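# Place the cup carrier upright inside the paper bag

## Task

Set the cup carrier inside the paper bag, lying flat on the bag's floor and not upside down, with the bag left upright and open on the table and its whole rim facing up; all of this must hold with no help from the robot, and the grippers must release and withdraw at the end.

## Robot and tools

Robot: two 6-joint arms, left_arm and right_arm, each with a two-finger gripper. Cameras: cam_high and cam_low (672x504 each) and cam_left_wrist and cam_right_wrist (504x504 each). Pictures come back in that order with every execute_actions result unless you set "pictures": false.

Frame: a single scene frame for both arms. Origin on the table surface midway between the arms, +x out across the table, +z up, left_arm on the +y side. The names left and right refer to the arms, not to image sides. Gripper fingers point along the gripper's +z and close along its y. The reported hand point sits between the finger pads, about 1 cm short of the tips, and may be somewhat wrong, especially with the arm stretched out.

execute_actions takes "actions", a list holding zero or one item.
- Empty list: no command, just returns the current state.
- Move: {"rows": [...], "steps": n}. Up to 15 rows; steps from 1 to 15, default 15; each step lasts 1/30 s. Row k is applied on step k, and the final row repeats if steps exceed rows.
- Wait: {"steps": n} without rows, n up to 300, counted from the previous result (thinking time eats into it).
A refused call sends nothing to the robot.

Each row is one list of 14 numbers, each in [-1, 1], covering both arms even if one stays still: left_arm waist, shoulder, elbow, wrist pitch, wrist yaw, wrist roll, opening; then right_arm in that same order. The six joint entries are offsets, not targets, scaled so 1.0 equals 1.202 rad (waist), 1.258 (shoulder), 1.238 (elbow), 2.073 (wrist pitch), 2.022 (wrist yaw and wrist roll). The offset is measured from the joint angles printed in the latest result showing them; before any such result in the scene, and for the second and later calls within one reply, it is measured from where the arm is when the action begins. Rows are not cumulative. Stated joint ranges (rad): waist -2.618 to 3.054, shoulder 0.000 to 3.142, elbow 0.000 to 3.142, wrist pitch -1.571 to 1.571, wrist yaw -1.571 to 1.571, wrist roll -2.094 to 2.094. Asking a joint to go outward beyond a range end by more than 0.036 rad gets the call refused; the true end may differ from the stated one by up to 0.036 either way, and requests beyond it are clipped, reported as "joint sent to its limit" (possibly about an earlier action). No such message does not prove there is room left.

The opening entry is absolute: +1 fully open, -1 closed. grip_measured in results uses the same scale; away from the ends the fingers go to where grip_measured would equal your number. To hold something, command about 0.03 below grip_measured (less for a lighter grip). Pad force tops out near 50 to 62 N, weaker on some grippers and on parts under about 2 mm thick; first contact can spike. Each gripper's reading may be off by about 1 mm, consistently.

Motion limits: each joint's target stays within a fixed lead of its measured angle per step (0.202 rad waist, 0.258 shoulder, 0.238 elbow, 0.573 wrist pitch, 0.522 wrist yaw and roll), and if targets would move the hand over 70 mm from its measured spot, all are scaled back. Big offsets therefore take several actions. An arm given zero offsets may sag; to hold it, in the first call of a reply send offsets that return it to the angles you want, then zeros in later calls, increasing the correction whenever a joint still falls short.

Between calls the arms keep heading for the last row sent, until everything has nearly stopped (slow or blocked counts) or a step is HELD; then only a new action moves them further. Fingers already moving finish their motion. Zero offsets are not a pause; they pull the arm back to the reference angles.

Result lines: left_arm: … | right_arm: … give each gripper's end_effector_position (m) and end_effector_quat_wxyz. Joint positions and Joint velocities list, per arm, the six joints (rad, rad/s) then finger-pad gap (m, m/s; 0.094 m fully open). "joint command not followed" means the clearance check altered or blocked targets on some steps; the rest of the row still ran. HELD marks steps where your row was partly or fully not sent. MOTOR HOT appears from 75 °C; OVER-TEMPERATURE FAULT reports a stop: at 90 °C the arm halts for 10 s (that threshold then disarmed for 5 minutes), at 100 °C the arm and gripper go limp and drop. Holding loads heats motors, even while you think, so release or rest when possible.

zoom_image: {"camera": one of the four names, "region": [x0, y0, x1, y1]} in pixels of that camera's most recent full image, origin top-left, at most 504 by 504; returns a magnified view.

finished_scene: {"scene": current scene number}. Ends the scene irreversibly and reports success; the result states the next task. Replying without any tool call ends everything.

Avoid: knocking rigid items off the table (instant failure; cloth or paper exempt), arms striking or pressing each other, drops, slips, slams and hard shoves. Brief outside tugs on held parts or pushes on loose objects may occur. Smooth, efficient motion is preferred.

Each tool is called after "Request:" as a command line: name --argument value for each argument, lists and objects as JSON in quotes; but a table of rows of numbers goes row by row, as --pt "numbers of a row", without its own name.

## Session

Request:
execute_actions --actions '[]'

Scene clock: 0.00 s of 5400.00 s.
left_arm: end_effector_position=(+0.3524, -0.1655, +0.2848) grip_measured=+1.000 end_effector_quat_wxyz=(+0.282, -0.345, +0.750, -0.489) | right_arm: end_effector_position=(+0.5531, -0.2521, +0.1150) grip_measured=+1.000 end_effector_quat_wxyz=(+0.526, -0.006, +0.782, +0.334)
Joint positions: left_arm=[-1.046  1.694  1.439 -0.141 -0.344 -1.619  0.094] | right_arm=[-0.398  2.058  1.05   0.692 -0.766  0.335  0.094]
Joint velocities: left_arm=[ 0.012 -0.002  0.002  0.066 -0.037  0.037  0.   ] | right_arm=[ 0.027  0.007  0.007 -0.066 -0.051 -0.007  0.   ]

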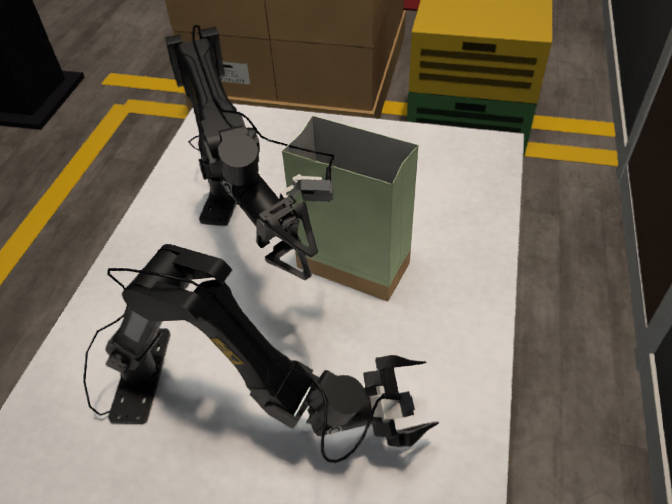

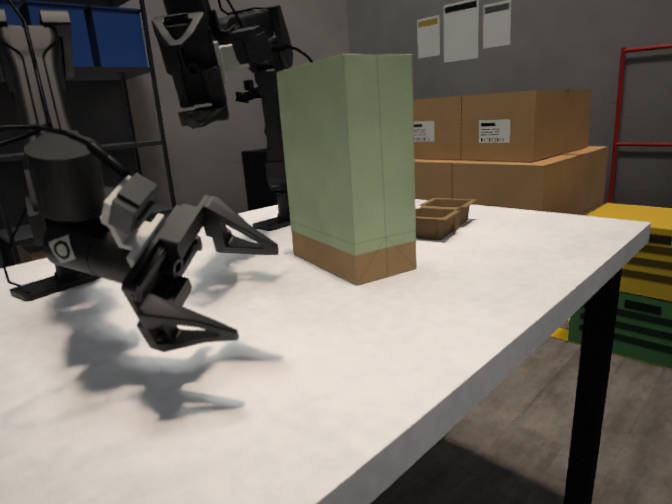

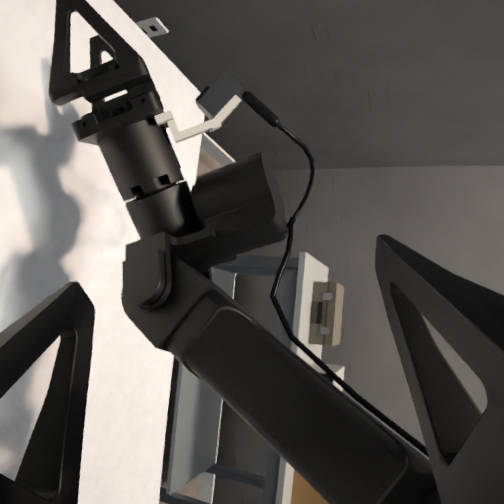

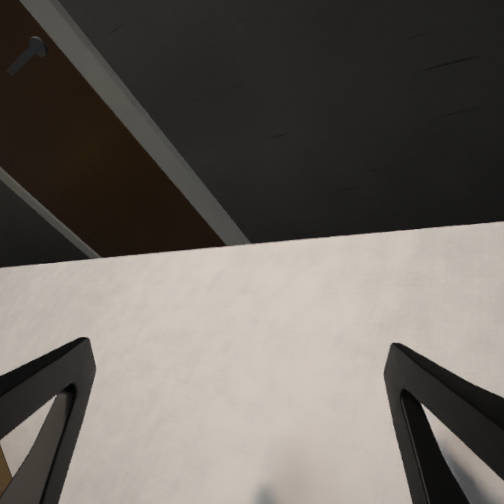

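Request:
execute_actions --actions '[{"rows":[[-0.1,-0.63,0.37,-0.6,0.17,0.8,1,-0.4,-0.6,0.2,-0.6,0.38,-0.16,1]]}]' --pictures false

Request:
execute_actions --actions '[{"steps":20}]'

Scene clock: 15.37 s of 5400.00 s.
left_arm: end_effector_position=(+0.1988, -0.0838, +0.4413) grip_measured=+1.000 end_effector_quat_wxyz=(+0.308, +0.010, +0.830, -0.464) | right_arm: end_effector_position=(+0.4670, -0.5158, +0.2375) grip_measured=+1.000 end_effector_quat_wxyz=(+0.546, +0.233, +0.804, -0.037)
Joint positions: left_arm=[-1.148  1.301  1.762 -0.851 -0.086 -1.008  0.094] | right_arm=[-0.782  1.64   1.225 -0.011 -0.231  0.112  0.094]
Joint velocities: left_arm=[-0.012 -1.072  0.496 -1.355  0.3    1.282  0.   ] | right_arm=[-0.901 -1.204  0.125 -1.795  0.886 -0.344  0.   ]
Steps of this call (steps 1 to 90: nothing new was sent; then 11.87 s passed at rest; steps 91 to 105: all 15 steps of this action). Readings (joint positions):
91: left_arm=[-1.049 1.688 1.450 -0.177 -0.325 -1.587] | right_arm=[-0.403 2.049 1.058 0.657 -0.741 0.317]
92: left_arm=[-1.056 1.677 1.463 -0.235 -0.300 -1.547] | right_arm=[-0.413 2.036 1.069 0.603 -0.706 0.296]
94: left_arm=[-1.081 1.639 1.497 -0.343 -0.250 -1.466] | right_arm=[-0.452 1.996 1.100 0.509 -0.632 0.258]
98: left_arm=[-1.129 1.532 1.591 -0.541 -0.167 -1.300] | right_arm=[-0.558 1.887 1.164 0.333 -0.468 0.194]
105: the state above

Scene clock: 16.03 s of 5400.00 s.
left_arm: end_effector_position=(+0.0912, +0.0888, +0.4753) grip_measured=+1.000 end_effector_quat_wxyz=(+0.479, +0.411, +0.713, -0.304) | right_arm: end_effector_position=(+0.3387, -0.5223, +0.3081) grip_measured=+1.000 end_effector_quat_wxyz=(+0.472, +0.303, +0.812, -0.162)
Joint positions: left_arm=[-1.159  0.896  1.898 -1.365 -0.01  -0.047  0.094] | right_arm=[-0.877  1.296  1.297 -0.528 -0.009  0.022  0.094]
Joint velocities: left_arm=[-0.012  0.125  0.007 -0.095  0.066  0.3    0.   ] | right_arm=[-0.007  0.007 -0.007 -0.037  0.022 -0.11   0.   ]
Steps of this call (steps 1 to 20: the robot went on to your last target). Readings (joint positions):
1: left_arm=[-1.149 1.263 1.778 -0.894 -0.079 -0.963] | right_arm=[-0.811 1.595 1.229 -0.074 -0.201 0.101]
2: left_arm=[-1.149 1.223 1.790 -0.935 -0.072 -0.918] | right_arm=[-0.836 1.546 1.232 -0.134 -0.171 0.092]
4: left_arm=[-1.149 1.140 1.809 -1.010 -0.061 -0.823] | right_arm=[-0.867 1.442 1.240 -0.249 -0.117 0.073]
8: left_arm=[-1.154 0.975 1.850 -1.166 -0.038 -0.546] | right_arm=[-0.877 1.298 1.286 -0.404 -0.048 0.043]
20: the state above

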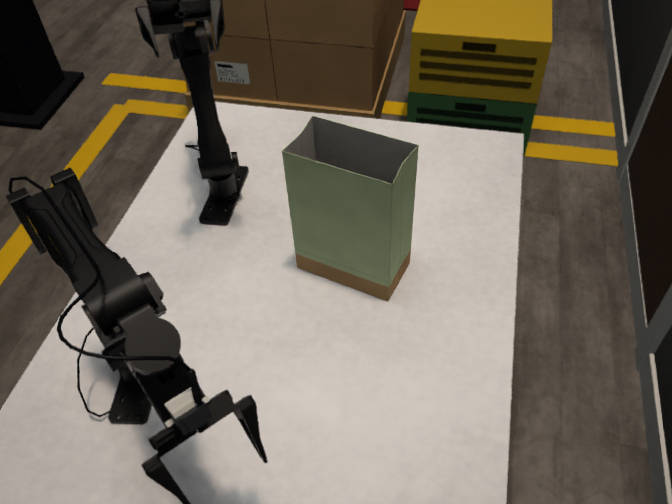

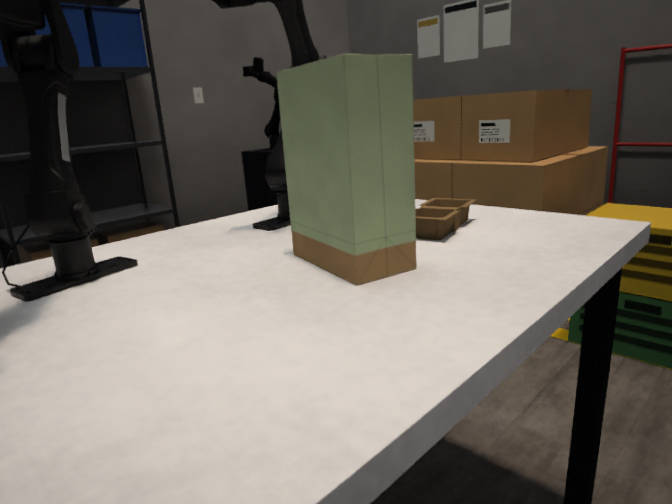

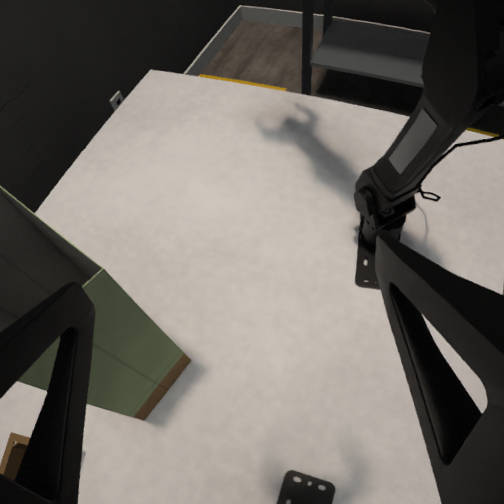

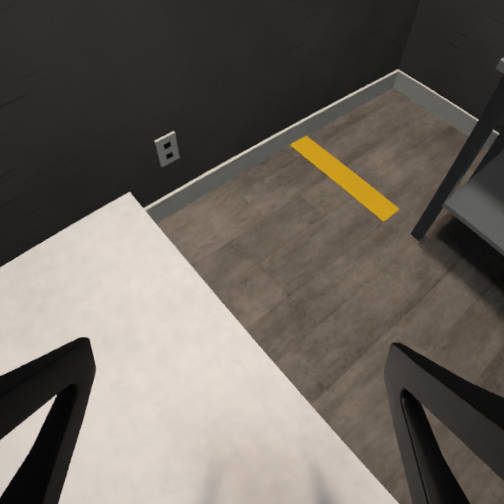

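Request:
execute_actions --actions '[{"rows":[[1,0,0,0,0,0,1,0,0,0,0,0,0,1]]}]' --pictures false

Request:
execute_actions --actions '[{"rows":[[0.2,0.4,-0.05,-0.08,0,0,1,0,0,0,0,0,0,1]]}]' --pictures false

Request:
execute_actions --actions '[{"steps":15}]'

Scene clock: 21.70 s of 5400.00 s.
left_arm: end_effector_position=(+0.1813, +0.2398, +0.4716) grip_measured=+1.000 end_effector_quat_wxyz=(+0.561, -0.015, +0.828, -0.007) | right_arm: end_effector_position=(+0.3377, -0.5220, +0.3064) grip_measured=+1.000 end_effector_quat_wxyz=(+0.468, +0.304, +0.814, -0.162)
Joint positions: left_arm=[-0.065  0.901  1.898 -1.378 -0.009 -0.035  0.094] | right_arm=[-0.877  1.296  1.297 -0.536 -0.006  0.021  0.094]
Joint velocities: left_arm=[ 1.917 -0.017 -0.012  0.022 -0.168  0.022  0.   ] | right_arm=[-0.007 -0.007 -0.007 -0.051  0.066 -0.022  0.   ]
From where the robot then was, a joint's target lay farther than a number of 1.0 reaches, so one or more steps of this call were cut to that.
Steps of this call (steps 1 to 30: the robot went on to your last target; steps 31 to 90: nothing new was sent; then 2.17 s passed at rest; steps 91 to 105: all 15 steps of this action). Readings (joint positions):
91: left_arm=[-1.119 0.901 1.898 -1.378 0.001 -0.012] | right_arm=[-0.877 1.296 1.297 -0.536 -0.006 0.021]
92: left_arm=[-1.040 0.901 1.898 -1.378 -0.001 -0.016] | right_arm=[-0.877 1.296 1.297 -0.536 -0.006 0.021]
94: left_arm=[-0.889 0.901 1.898 -1.378 -0.003 -0.023] | right_arm=[-0.877 1.296 1.297 -0.536 -0.006 0.021]
98: left_arm=[-0.588 0.901 1.898 -1.378 -0.006 -0.030] | right_arm=[-0.877 1.296 1.297 -0.536 -0.006 0.021]
105: the state above

Scene clock: 22.20 s of 5400.00 s.
left_arm: end_effector_position=(+0.3073, +0.3095, +0.2924) grip_measured=+1.000 end_effector_quat_wxyz=(+0.203, -0.130, +0.970, +0.025) | right_arm: end_effector_position=(+0.3377, -0.5220, +0.3064) grip_measured=+1.000 end_effector_quat_wxyz=(+0.468, +0.304, +0.814, -0.162)
Joint positions: left_arm=[ 0.169  1.473  1.815 -1.502 -0.01  -0.035  0.094] | right_arm=[-0.877  1.296  1.297 -0.536 -0.006  0.021  0.094]
Joint velocities: left_arm=[-0.012  0.1   -0.125 -0.256 -0.022 -0.007  0.   ] | right_arm=[ 0.007  0.017 -0.007 -0.081 -0.051 -0.066  0.   ]
Steps of this call (steps 1 to 15: all 15 steps of this action). Readings (joint positions):
1: left_arm=[-0.010 0.914 1.899 -1.388 -0.011 -0.035] | right_arm=[-0.877 1.296 1.297 -0.536 -0.006 0.021]
2: left_arm=[0.032 0.931 1.899 -1.402 -0.010 -0.035] | right_arm=[-0.877 1.296 1.297 -0.536 -0.006 0.021]
4: left_arm=[0.095 1.002 1.899 -1.433 -0.010 -0.035] | right_arm=[-0.877 1.296 1.297 -0.536 -0.006 0.021]
8: left_arm=[0.145 1.211 1.893 -1.465 -0.010 -0.035] | right_arm=[-0.877 1.296 1.297 -0.536 -0.006 0.021]
15: the state above

Scene clock: 22.70 s of 5400.00 s.
left_arm: end_effector_position=(+0.2887, +0.3052, +0.3052) grip_measured=+1.000 end_effector_quat_wxyz=(+0.215, -0.129, +0.968, +0.026) | right_arm: end_effector_position=(+0.3377, -0.5220, +0.3064) grip_measured=+1.000 end_effector_quat_wxyz=(+0.468, +0.304, +0.814, -0.162)
Joint positions: left_arm=[ 0.169  1.411  1.814 -1.537 -0.01  -0.035  0.094] | right_arm=[-0.877  1.296  1.297 -0.536 -0.006  0.021  0.094]
Joint velocities: left_arm=[-0.002 -0.007 -0.002 -0.081 -0.007  0.007  0.   ] | right_arm=[-0.002  0.002 -0.002  0.007  0.051 -0.007  0.   ]
Steps of this call (steps 1 to 15: the robot went on to your last target). Readings (joint positions):
1: left_arm=[0.169 1.473 1.814 -1.510 -0.010 -0.035] | right_arm=[-0.877 1.296 1.297 -0.536 -0.006 0.021]
2: left_arm=[0.169 1.466 1.814 -1.515 -0.010 -0.035] | right_arm=[-0.877 1.296 1.297 -0.536 -0.006 0.021]
4: left_arm=[0.169 1.444 1.814 -1.522 -0.010 -0.035] | right_arm=[-0.877 1.296 1.297 -0.536 -0.006 0.021]
8: left_arm=[0.169 1.412 1.814 -1.534 -0.010 -0.035] | right_arm=[-0.877 1.296 1.297 -0.536 -0.006 0.021]
15: the state above

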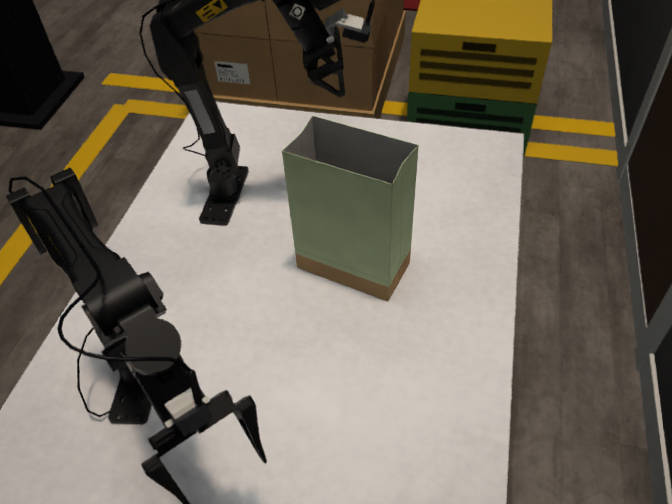

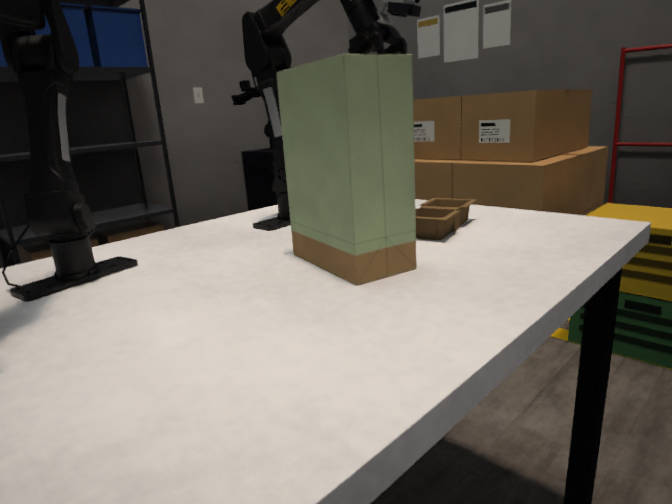

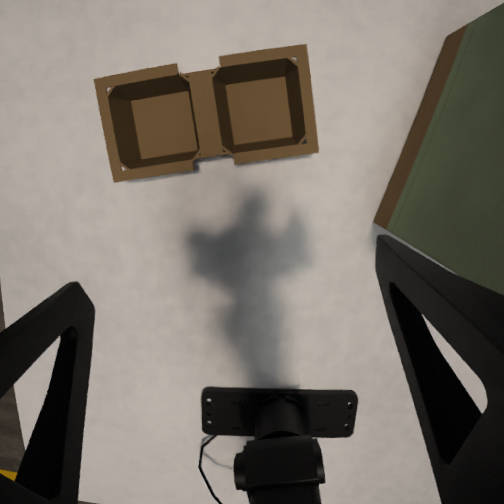

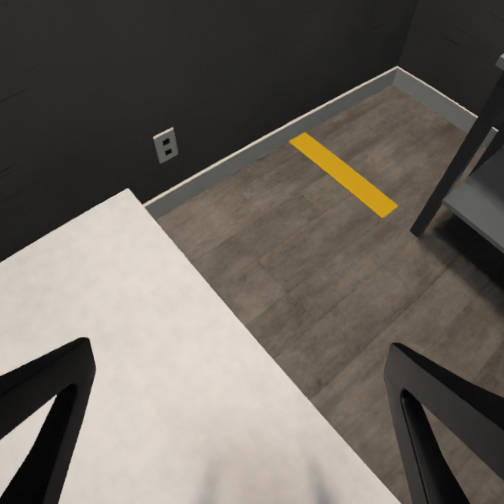

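Request:
execute_actions --actions '[{"rows":[[0,0.15,0.05,0,0,0.017,0.5,0,0,0,0,0,0,1],[0,0.25,0.1,0,0,0.017,0.5,0,0,0,0,0,0,1],[0,0.35,0.15,0,0,0.017,0.5,0,0,0,0,0,0,1],[0,0.45,0.2,0,0,0.017,0.5,0,0,0,0,0,0,1],[0,0.55,0.2,0.02,0,0.017,0.5,0,0,0,0,0,0,1]]}]' --pictures false

Request:
execute_actions --actions '[{"steps":25}]'

Scene clock: 41.77 s of 5400.00 s.
left_arm: end_effector_position=(+0.4082, +0.3330, +0.1085) grip_measured=+0.502 end_effector_quat_wxyz=(-0.033, -0.120, +0.992, +0.002) | right_arm: end_effector_position=(+0.3377, -0.5220, +0.3064) grip_measured=+1.000 end_effector_quat_wxyz=(+0.468, +0.304, +0.814, -0.162)
Joint positions: left_arm=[ 0.169  2.188  2.037 -1.486 -0.01  -0.013  0.071] | right_arm=[-0.877  1.296  1.297 -0.536 -0.006  0.021  0.094]
Joint velocities: left_arm=[ 0.017  0.286 -0.007  0.037 -0.037 -0.022 -0.   ] | right_arm=[ 0.037 -0.012 -0.002 -0.066 -0.007 -0.022  0.   ]
Steps of this call (steps 1 to 15: the robot went on to your last target; steps 16 to 90: nothing new was sent; then 15.57 s passed at rest; steps 91 to 105: all 15 steps of this action). Readings (joint positions):
91: left_arm=[0.169 1.430 1.827 -1.549 -0.010 -0.031] | right_arm=[-0.877 1.296 1.297 -0.536 -0.006 0.021]
92: left_arm=[0.169 1.469 1.862 -1.566 -0.010 -0.027] | right_arm=[-0.877 1.296 1.297 -0.536 -0.006 0.021]
94: left_arm=[0.169 1.593 1.957 -1.570 -0.010 -0.022] | right_arm=[-0.877 1.296 1.297 -0.536 -0.006 0.021]
98: left_arm=[0.169 1.851 2.034 -1.512 -0.010 -0.018] | right_arm=[-0.877 1.296 1.297 -0.536 -0.006 0.021]
105: the state above

Scene clock: 42.60 s of 5400.00 s.
left_arm: end_effector_position=(+0.4069, +0.3327, +0.1398) grip_measured=+0.502 end_effector_quat_wxyz=(+0.005, -0.119, +0.993, +0.006) | right_arm: end_effector_position=(+0.3377, -0.5220, +0.3064) grip_measured=+1.000 end_effector_quat_wxyz=(+0.468, +0.304, +0.814, -0.162)
Joint positions: left_arm=[ 0.169  2.108  2.037 -1.49  -0.01  -0.011  0.071] | right_arm=[-0.877  1.296  1.297 -0.536 -0.006  0.021  0.094]
Joint velocities: left_arm=[-0.017 -0.007 -0.012  0.022  0.007 -0.022 -0.   ] | right_arm=[ 0.012 -0.017  0.007 -0.007 -0.022  0.037  0.   ]
Steps of this call (steps 1 to 25: the robot went on to your last target). Readings (joint positions):
1: left_arm=[0.169 2.192 2.037 -1.486 -0.010 -0.013] | right_arm=[-0.877 1.296 1.297 -0.536 -0.006 0.021]
2: left_arm=[0.169 2.187 2.037 -1.486 -0.010 -0.013] | right_arm=[-0.877 1.296 1.297 -0.536 -0.006 0.021]
4: left_arm=[0.169 2.160 2.037 -1.487 -0.010 -0.012] | right_arm=[-0.877 1.296 1.297 -0.536 -0.006 0.021]
8: left_arm=[0.169 2.113 2.037 -1.488 -0.010 -0.012] | right_arm=[-0.877 1.296 1.297 -0.536 -0.006 0.021]
25: the state above

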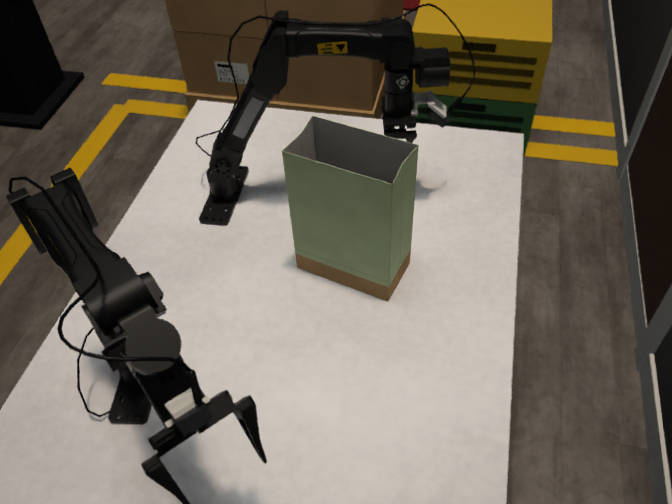

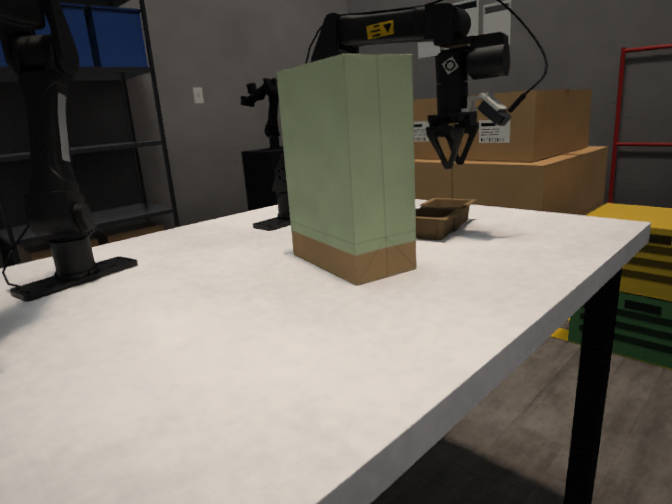

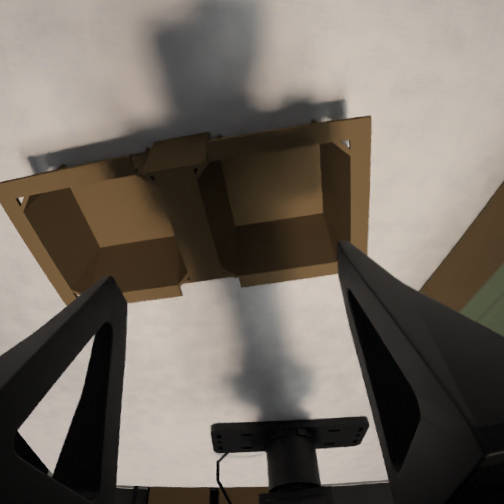

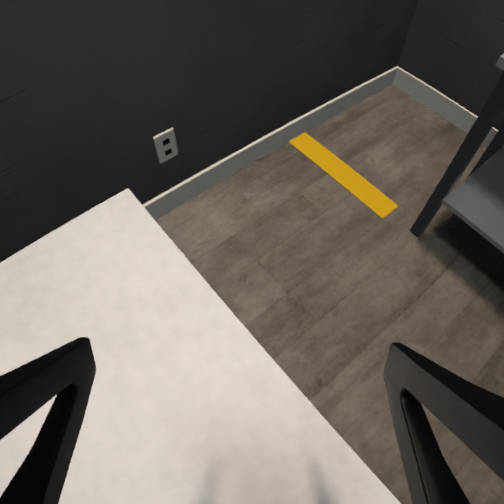

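Request:
execute_actions --actions '[{"rows":[[0.01,-0.03,-0.07,0.03,0,0,0.5,0,0,0,0,0,0,1],[0.02,-0.05,-0.14,0.06,0,0,0.5,0,0,0,0,0,0,1],[0.025,-0.07,-0.2,0.09,0,0,0.5,0,0,0,0,0,0,1],[0.025,-0.085,-0.26,0.12,0,0,0.5,0,0,0,0,0,0,1],[0.025,-0.095,-0.33,0.148,0,0,0.5,0,0,0,0,0,0,1]]}]' --pictures false

Request:
execute_actions --actions '[{"steps":12}]'

Scene clock: 60.37 s of 5400.00 s.
left_arm: end_effector_position=(+0.3725, +0.3352, +0.0728) grip_measured=+0.502 end_effector_quat_wxyz=(-0.017, -0.133, +0.991, +0.003) | right_arm: end_effector_position=(+0.3377, -0.5220, +0.3064) grip_measured=+1.000 end_effector_quat_wxyz=(+0.468, +0.304, +0.814, -0.162)
Joint positions: left_arm=[ 0.196  2.01   1.625 -1.219 -0.01  -0.011  0.071] | right_arm=[-0.877  1.296  1.297 -0.536 -0.006  0.021  0.094]
Joint velocities: left_arm=[-0.012 -0.002 -0.007  0.183  0.022 -0.022  0.   ] | right_arm=[ 0.007  0.007 -0.007 -0.037  0.007 -0.051  0.   ]
Steps of this call (steps 1 to 15: the robot went on to your last target; steps 16 to 90: nothing new was sent; then 14.27 s passed at rest; steps 91 to 105: all 15 steps of this action). Readings (joint positions):
91: left_arm=[0.169 2.103 2.025 -1.478 -0.010 -0.011] | right_arm=[-0.877 1.296 1.297 -0.536 -0.006 0.021]
92: left_arm=[0.170 2.088 1.987 -1.450 -0.010 -0.011] | right_arm=[-0.877 1.296 1.297 -0.536 -0.006 0.021]
94: left_arm=[0.178 2.042 1.861 -1.381 -0.010 -0.011] | right_arm=[-0.877 1.296 1.297 -0.536 -0.006 0.021]
98: left_arm=[0.195 2.005 1.651 -1.290 -0.010 -0.011] | right_arm=[-0.877 1.296 1.297 -0.536 -0.006 0.021]
105: the state above

Scene clock: 60.77 s of 5400.00 s.
left_arm: end_effector_position=(+0.3774, +0.3365, +0.0727) grip_measured=+0.502 end_effector_quat_wxyz=(-0.007, -0.133, +0.991, +0.004) | right_arm: end_effector_position=(+0.3377, -0.5220, +0.3064) grip_measured=+1.000 end_effector_quat_wxyz=(+0.468, +0.304, +0.814, -0.162)
Joint positions: left_arm=[ 0.196  2.01   1.625 -1.198 -0.01  -0.011  0.071] | right_arm=[-0.877  1.296  1.297 -0.536 -0.006  0.021  0.094]
Joint velocities: left_arm=[ 0.012  0.002 -0.007  0.007 -0.066  0.051 -0.001] | right_arm=[ 0.002 -0.002 -0.012  0.051 -0.022  0.051  0.   ]
Steps of this call (steps 1 to 12: the robot went on to your last target). Readings (joint positions):
1: left_arm=[0.196 2.010 1.625 -1.214 -0.010 -0.011] | right_arm=[-0.877 1.296 1.297 -0.536 -0.006 0.021]
2: left_arm=[0.196 2.010 1.625 -1.210 -0.010 -0.011] | right_arm=[-0.877 1.296 1.297 -0.536 -0.006 0.021]
4: left_arm=[0.196 2.010 1.625 -1.205 -0.010 -0.011] | right_arm=[-0.877 1.296 1.297 -0.536 -0.006 0.021]
8: left_arm=[0.196 2.010 1.625 -1.200 -0.010 -0.011] | right_arm=[-0.877 1.296 1.297 -0.536 -0.006 0.021]
12: the state above

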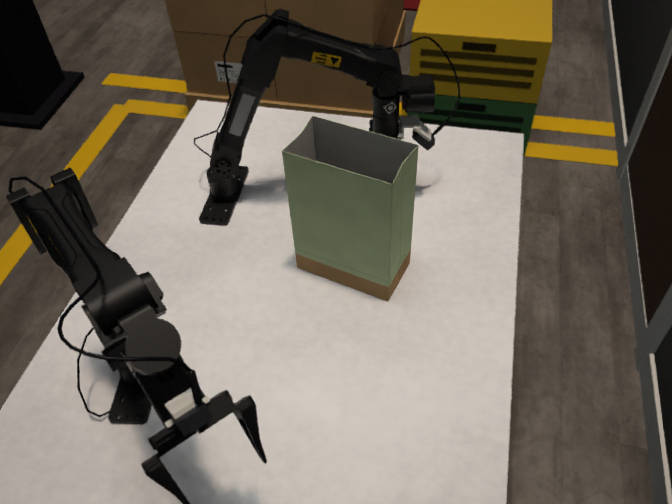

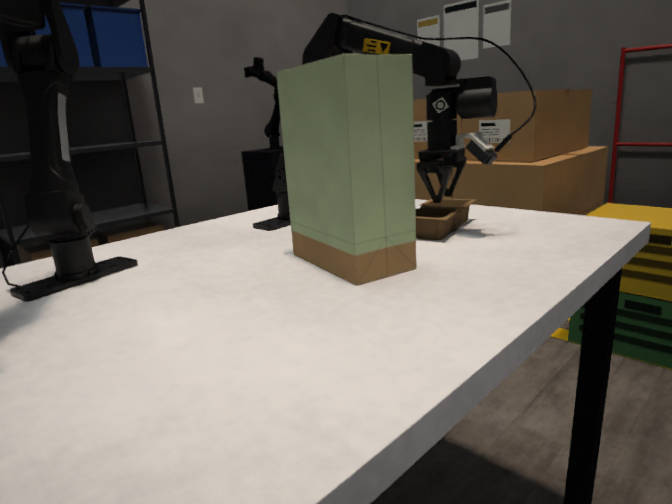

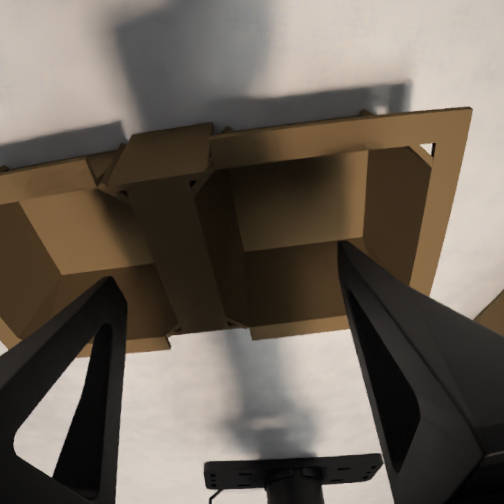

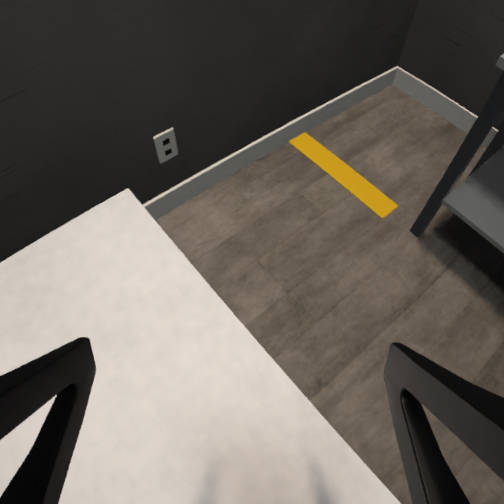

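Request:
execute_actions --actions '[{"rows":[[0.03,0,0,0,0,0.02,0.4,0,0,0,0,0,0,1],[0.03,0,0,0,0,0.02,0.4,0,0,0,0,0,0,1],[0.03,0,0,0,0,0.02,0.4,0,0,0,0,0,0,1],[0.03,0,0,0,0,0.02,0.4,0,0,0,0,0,0,1],[0.03,0,0,0,0,0.02,0.4,0,0,0,0,0,0,1],[0.03,0.01,-0.03,0.02,0,0.02,0.3,0,0,0,0,0,0,1],[0.03,0.015,-0.06,0.04,0,0.02,0.3,0,0,0,0,0,0,1],[0.03,0.02,-0.09,0.07,0,0.02,0.3,0,0,0,0,0,0,1]]}]' --pictures false

Request:
execute_actions --actions '[{"steps":10}]'

Scene clock: 73.93 s of 5400.00 s.
left_arm: end_effector_position=(+0.3656, +0.3467, +0.0326) grip_measured=+0.302 end_effector_quat_wxyz=(-0.026, -0.136, +0.990, +0.001) | right_arm: end_effector_position=(+0.3377, -0.5220, +0.3064) grip_measured=+1.000 end_effector_quat_wxyz=(+0.468, +0.304, +0.814, -0.162)
Joint positions: left_arm=[ 0.231  2.049  1.518 -1.092 -0.01   0.018  0.061] | right_arm=[-0.877  1.296  1.297 -0.536 -0.006  0.021  0.094]
Joint velocities: left_arm=[ 0.007  0.027 -0.032  0.095  0.037  0.022 -0.002] | right_arm=[-0.007 -0.002  0.002 -0.081 -0.022 -0.007  0.   ]
Steps of this call (steps 1 to 30: the robot went on to your last target; steps 31 to 90: nothing new was sent; then 9.67 s passed at rest; steps 91 to 105: all 15 steps of this action). Readings (joint positions):
91: left_arm=[0.199 2.010 1.625 -1.197 -0.009 -0.006] | right_arm=[-0.877 1.296 1.297 -0.536 -0.006 0.021]
92: left_arm=[0.203 2.010 1.625 -1.197 -0.009 -0.001] | right_arm=[-0.877 1.296 1.297 -0.536 -0.006 0.021]
94: left_arm=[0.217 2.010 1.625 -1.197 -0.009 0.006] | right_arm=[-0.877 1.296 1.297 -0.536 -0.006 0.021]
98: left_arm=[0.231 2.010 1.592 -1.157 -0.010 0.013] | right_arm=[-0.877 1.296 1.297 -0.536 -0.006 0.021]
105: the state above

Scene clock: 74.27 s of 5400.00 s.
left_arm: end_effector_position=(+0.3709, +0.3483, +0.0323) grip_measured=+0.302 end_effector_quat_wxyz=(-0.016, -0.135, +0.991, +0.003) | right_arm: end_effector_position=(+0.3377, -0.5220, +0.3064) grip_measured=+1.000 end_effector_quat_wxyz=(+0.468, +0.304, +0.814, -0.162)
Joint positions: left_arm=[ 0.231  2.049  1.518 -1.069 -0.01   0.019  0.061] | right_arm=[-0.877  1.296  1.297 -0.536 -0.006  0.021  0.094]
Joint velocities: left_arm=[ 0.017 -0.012  0.007  0.037  0.007 -0.007 -0.001] | right_arm=[ 0.007  0.007  0.012 -0.037 -0.066 -0.007  0.   ]
Steps of this call (steps 1 to 10: the robot went on to your last target). Readings (joint positions):
1: left_arm=[0.231 2.049 1.518 -1.088 -0.010 0.018] | right_arm=[-0.877 1.296 1.297 -0.536 -0.006 0.021]
2: left_arm=[0.231 2.049 1.518 -1.084 -0.010 0.018] | right_arm=[-0.877 1.296 1.297 -0.536 -0.006 0.021]
4: left_arm=[0.231 2.049 1.518 -1.076 -0.010 0.019] | right_arm=[-0.877 1.296 1.297 -0.536 -0.006 0.021]
8: left_arm=[0.231 2.049 1.518 -1.071 -0.010 0.019] | right_arm=[-0.877 1.296 1.297 -0.536 -0.006 0.021]
10: the state above

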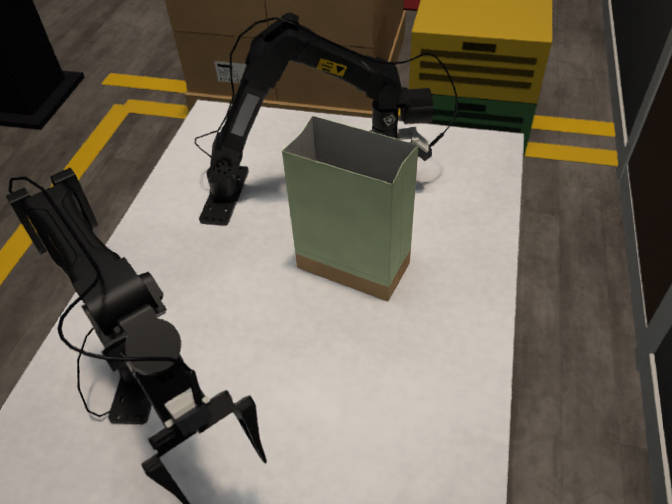

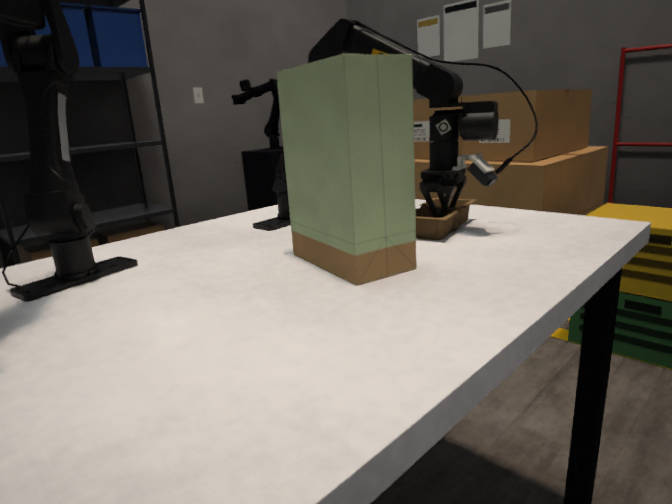

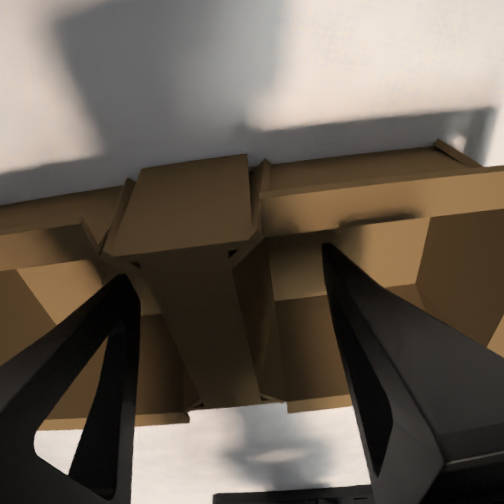

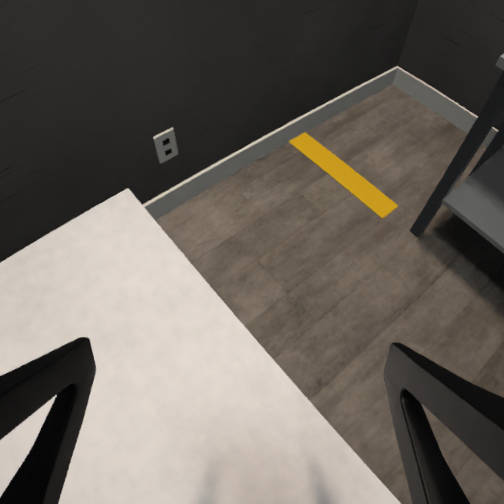

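Request:
execute_actions --actions '[{"rows":[[0.005,-0.02,-0.02,0,0,0,0.2,0,0,0,0,0,0,1],[0.01,-0.04,-0.045,0,0,0,0.2,0,0,0,0,0,0,1],[0.01,-0.05,-0.065,0.01,0,0,0.2,0,0,0,0,0,0,1]]}]' --pictures false

Request:
execute_actions --actions '[{"rows":[[0,0,0,0,0,0,-0.6,0,0,0,0,0,0,1]]}]'

Scene clock: 81.30 s of 5400.00 s.
left_arm: end_effector_position=(+0.3555, +0.3456, +0.0306) grip_measured=+0.202 end_effector_quat_wxyz=(-0.024, -0.138, +0.990, +0.001) | right_arm: end_effector_position=(+0.3377, -0.5220, +0.3064) grip_measured=+1.000 end_effector_quat_wxyz=(+0.468, +0.304, +0.814, -0.162)
Joint positions: left_arm=[ 0.236  2.01   1.452 -1.059 -0.01   0.019  0.056] | right_arm=[-0.877  1.296  1.297 -0.536 -0.006  0.021  0.094]
Joint velocities: left_arm=[-0.007 -0.012  0.007 -0.022 -0.037  0.037 -0.001] | right_arm=[ 0.002 -0.012 -0.007 -0.066 -0.066 -0.007  0.   ]
Steps of this call (steps 1 to 30: the robot went on to your last target; steps 31 to 90: nothing new was sent; then 3.53 s passed at rest; steps 91 to 105: all 15 steps of this action). Readings (joint positions):
91: left_arm=[0.231 2.049 1.518 -1.067 -0.010 0.019] | right_arm=[-0.877 1.296 1.297 -0.536 -0.006 0.021]
92: left_arm=[0.231 2.045 1.511 -1.063 -0.010 0.019] | right_arm=[-0.877 1.296 1.297 -0.536 -0.006 0.021]
94: left_arm=[0.233 2.025 1.477 -1.056 -0.010 0.019] | right_arm=[-0.877 1.296 1.297 -0.536 -0.006 0.021]
98: left_arm=[0.236 2.010 1.452 -1.059 -0.010 0.019] | right_arm=[-0.877 1.296 1.297 -0.536 -0.006 0.021]
105: the state above

Scene clock: 81.80 s of 5400.00 s.
left_arm: end_effector_position=(+0.3555, +0.3456, +0.0306) grip_measured=-0.436 end_effector_quat_wxyz=(-0.024, -0.138, +0.990, +0.001) | right_arm: end_effector_position=(+0.3377, -0.5220, +0.3064) grip_measured=+1.000 end_effector_quat_wxyz=(+0.468, +0.304, +0.814, -0.162)
Joint positions: left_arm=[ 0.236  2.01   1.452 -1.059 -0.01   0.019  0.026] | right_arm=[-0.877  1.296  1.297 -0.536 -0.006  0.021  0.094]
Joint velocities: left_arm=[ 0.002  0.002 -0.012 -0.066  0.037 -0.051  0.   ] | right_arm=[-0.012 -0.027  0.002  0.051 -0.037 -0.081  0.   ]
Steps of this call (steps 1 to 15: all 15 steps of this action). Readings (joint positions):
1: left_arm=[0.236 2.010 1.452 -1.059 -0.010 0.019] | right_arm=[-0.877 1.296 1.297 -0.536 -0.006 0.021]
2: left_arm=[0.236 2.010 1.452 -1.059 -0.011 0.019] | right_arm=[-0.877 1.296 1.297 -0.536 -0.006 0.021]
4: left_arm=[0.236 2.010 1.452 -1.059 -0.010 0.019] | right_arm=[-0.877 1.296 1.297 -0.536 -0.006 0.021]
8: left_arm=[0.236 2.010 1.452 -1.059 -0.010 0.019] | right_arm=[-0.877 1.296 1.297 -0.536 -0.006 0.021]
15: the state above

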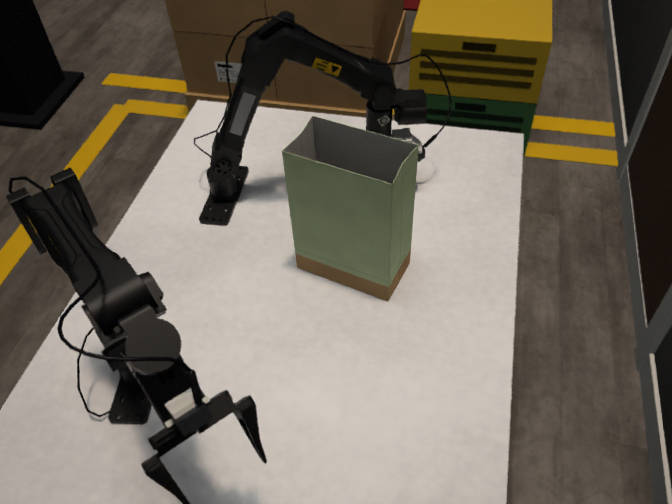

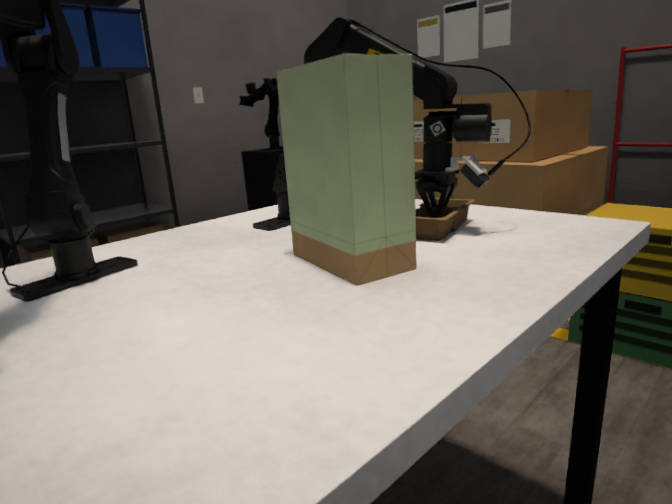

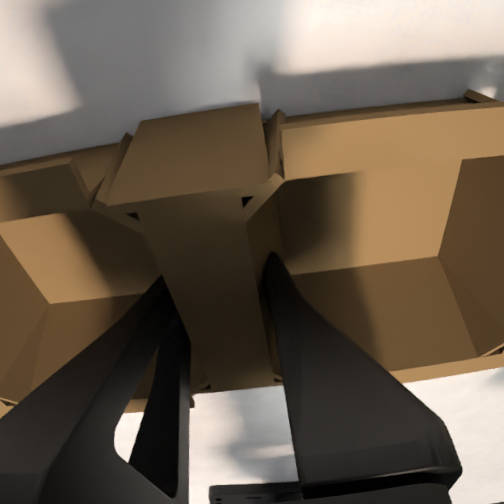

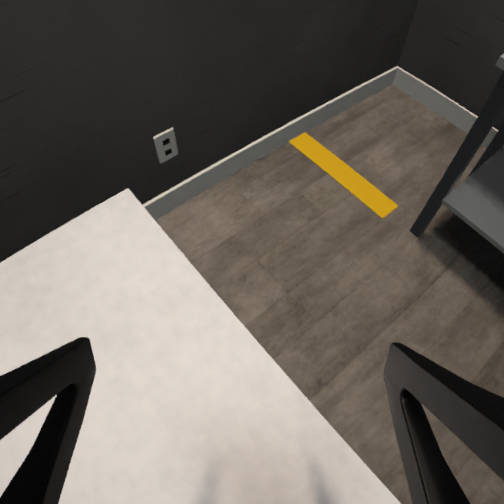

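Request:
execute_actions --actions '[{"rows":[[0,-0.01,0.02,-0.015,0,0,-0.63,0,0,0,0,0,0,1],[0,-0.02,0.05,-0.03,0,0,-0.63,0,0,0,0,0,0,1],[0,-0.03,0.08,-0.045,0,0,-0.63,0,0,0,0,0,0,1],[0,-0.04,0.11,-0.06,0,0,-0.63,0,0,0,0,0,0,1],[0.02,-0.05,0.14,-0.075,0,0,-0.63,0,0,0,0,0,0,1],[0.04,-0.065,0.17,-0.09,0,0,-0.63,0,0,0,0,0,0,1],[0.06,-0.08,0.2,-0.105,0,0,-0.63,0,0,0,0,0,0,1],[0.08,-0.095,0.23,-0.12,0,0,-0.63,0,0,0,0,0,0,1],[0.08,-0.11,0.26,-0.135,0,0,-0.63,0,0,0,0,0,0,1],[0.08,-0.125,0.29,-0.15,0,0,-0.63,0,0,0,0,0,0,1],[0.08,-0.14,0.32,-0.16,0,0,-0.63,0,0,0,0,0,0,1]]}]' --pictures false

Request:
execute_actions --actions '[{"rows":[[0,-0.04,0.03,0,0,0,-0.63,0,0,0,0,0,0,1],[0,-0.08,0.06,0,0,0,-0.63,0,0,0,0,0,0,1],[0,-0.12,0.09,0,0,0,-0.63,0,0,0,0,0,0,1],[0,-0.16,0.12,0,0,-0.05,-0.63,0,0,0,0,0,0,1],[0,-0.2,0.15,-0.02,0,-0.1,-0.63,0,0,0,0,0,0,1],[0,-0.24,0.18,-0.03,0,-0.15,-0.63,0,0,0,0,0,0,1],[0,-0.28,0.21,-0.03,0,-0.2,-0.63,0,0,0,0,0,0,1],[0,-0.32,0.24,-0.03,0,-0.25,-0.63,0,0,0,0,0,0,1],[0,-0.36,0.26,-0.03,0,-0.3,-0.63,0,0,0,0,0,0,1],[0,-0.38,0.26,-0.03,0,-0.35,-0.63,0,0,0,0,0,0,1],[0,-0.38,0.26,-0.03,0,-0.4,-0.63,0,0,0,0,0,0,1],[0,-0.38,0.26,-0.03,0,-0.45,-0.63,0,0,0,0,0,0,1],[0,-0.38,0.26,-0.03,0,-0.5,-0.63,0,0,0,0,0,0,1],[0,-0.38,0.26,-0.03,0,-0.55,-0.63,0,0,0,0,0,0,1],[0,-0.38,0.26,-0.03,0,-0.6,-0.63,0,0,0,0,0,0,1]]}]' --pictures false

Request:
execute_actions --actions '[{"steps":25}]'

Scene clock: 106.07 s of 5400.00 s.
left_arm: end_effector_position=(+0.3750, +0.3943, +0.1894) grip_measured=-0.436 end_effector_quat_wxyz=(+0.118, -0.188, +0.975, +0.032) | right_arm: end_effector_position=(+0.3377, -0.5220, +0.3064) grip_measured=+1.000 end_effector_quat_wxyz=(+0.468, +0.304, +0.814, -0.162)
Joint positions: left_arm=[ 0.338  1.838  1.827 -1.315 -0.013  0.019  0.026] | right_arm=[-0.877  1.296  1.297 -0.536 -0.006  0.021  0.094]
Joint velocities: left_arm=[-0.002 -0.54   0.354 -0.3    0.037 -0.007  0.   ] | right_arm=[ 0.012 -0.017 -0.007 -0.051  0.022 -0.037  0.   ]
Steps of this call (steps 1 to 15: the robot went on to your last target; steps 16 to 90: nothing new was sent; then 20.77 s passed at rest; steps 91 to 105: all 15 steps of this action). Readings (joint positions):
91: left_arm=[0.236 2.010 1.452 -1.061 -0.010 0.019] | right_arm=[-0.877 1.296 1.297 -0.536 -0.006 0.021]
92: left_arm=[0.236 2.010 1.455 -1.071 -0.010 0.019] | right_arm=[-0.877 1.296 1.297 -0.536 -0.006 0.021]
94: left_arm=[0.236 2.010 1.486 -1.112 -0.010 0.019] | right_arm=[-0.877 1.296 1.297 -0.536 -0.006 0.021]
98: left_arm=[0.266 1.980 1.617 -1.196 -0.006 0.019] | right_arm=[-0.877 1.296 1.297 -0.536 -0.006 0.021]
105: the state above

Scene clock: 106.57 s of 5400.00 s.
left_arm: end_effector_position=(+0.3189, +0.3708, +0.4155) grip_measured=-0.436 end_effector_quat_wxyz=(+0.422, -0.400, +0.813, -0.018) | right_arm: end_effector_position=(+0.3377, -0.5220, +0.3064) grip_measured=+1.000 end_effector_quat_wxyz=(+0.468, +0.304, +0.814, -0.162)
Joint positions: left_arm=[ 0.338  1.435  2.08  -1.343 -0.014 -0.511  0.027] | right_arm=[-0.877  1.296  1.297 -0.536 -0.006  0.021  0.094]
Joint velocities: left_arm=[-0.022 -0.886  0.628 -0.066  0.037 -2.85  -0.002] | right_arm=[-0.007  0.002 -0.007  0.022 -0.037 -0.022  0.   ]
Steps of this call (steps 1 to 15: all 15 steps of this action). Readings (joint positions):
1: left_arm=[0.338 1.819 1.835 -1.318 -0.013 0.019] | right_arm=[-0.877 1.296 1.297 -0.536 -0.006 0.021]
2: left_arm=[0.338 1.801 1.841 -1.319 -0.013 0.019] | right_arm=[-0.877 1.296 1.297 -0.536 -0.006 0.021]
4: left_arm=[0.338 1.765 1.867 -1.321 -0.014 0.009] | right_arm=[-0.877 1.296 1.297 -0.536 -0.006 0.021]
8: left_arm=[0.338 1.659 1.941 -1.331 -0.014 -0.101] | right_arm=[-0.877 1.296 1.297 -0.536 -0.006 0.021]
15: the state above

Scene clock: 107.40 s of 5400.00 s.
left_arm: end_effector_position=(+0.2903, +0.3587, +0.4537) grip_measured=-0.435 end_effector_quat_wxyz=(-0.436, +0.631, -0.617, +0.175) | right_arm: end_effector_position=(+0.3377, -0.5220, +0.3064) grip_measured=+1.000 end_effector_quat_wxyz=(+0.468, +0.304, +0.814, -0.162)
Joint positions: left_arm=[ 0.338  1.364  2.148 -1.375 -0.014 -1.188  0.027] | right_arm=[-0.877  1.296  1.297 -0.536 -0.006  0.021  0.094]
Joint velocities: left_arm=[-0.012 -0.022  0.012 -0.007 -0.022 -0.081 -0.001] | right_arm=[ 0.002 -0.002 -0.007 -0.11   0.022 -0.037  0.   ]
Steps of this call (steps 1 to 25: the robot went on to your last target). Readings (joint positions):
1: left_arm=[0.338 1.406 2.100 -1.346 -0.014 -0.610] | right_arm=[-0.877 1.296 1.297 -0.536 -0.006 0.021]
2: left_arm=[0.338 1.378 2.118 -1.346 -0.014 -0.709] | right_arm=[-0.877 1.296 1.297 -0.536 -0.006 0.021]
4: left_arm=[0.338 1.337 2.140 -1.347 -0.014 -0.881] | right_arm=[-0.877 1.296 1.297 -0.536 -0.006 0.021]
8: left_arm=[0.338 1.326 2.148 -1.358 -0.014 -1.064] | right_arm=[-0.877 1.296 1.297 -0.536 -0.006 0.021]
25: the state above

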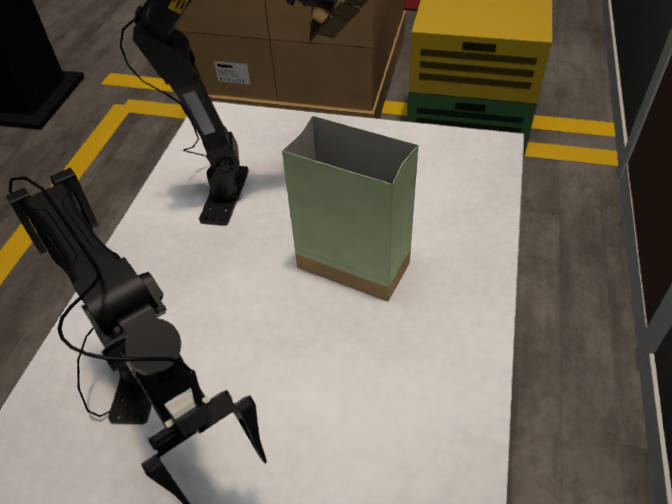

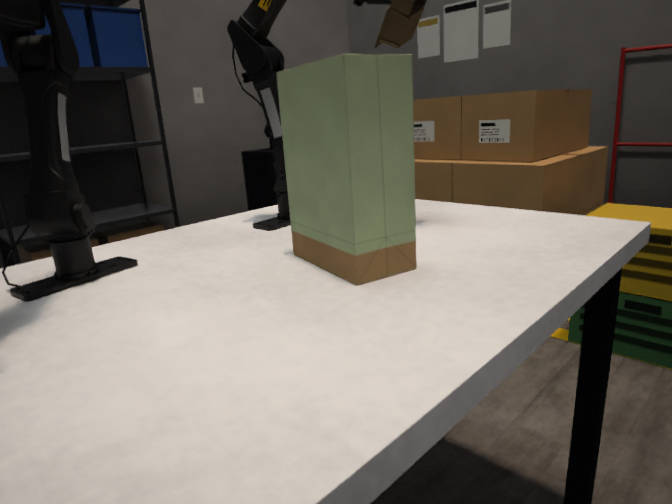

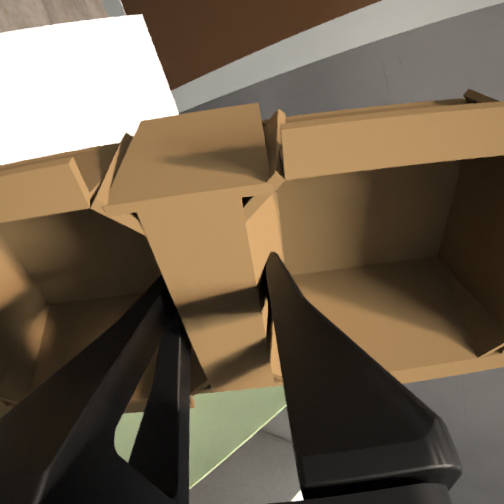

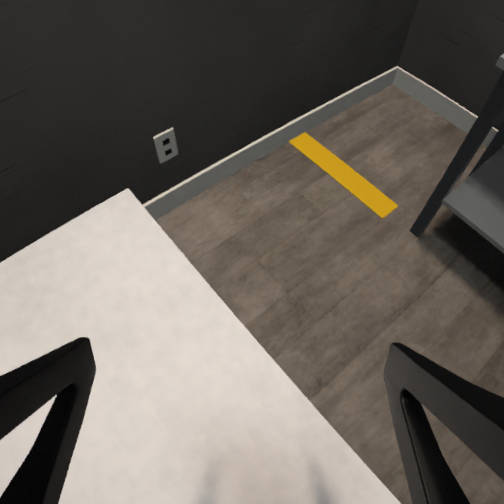

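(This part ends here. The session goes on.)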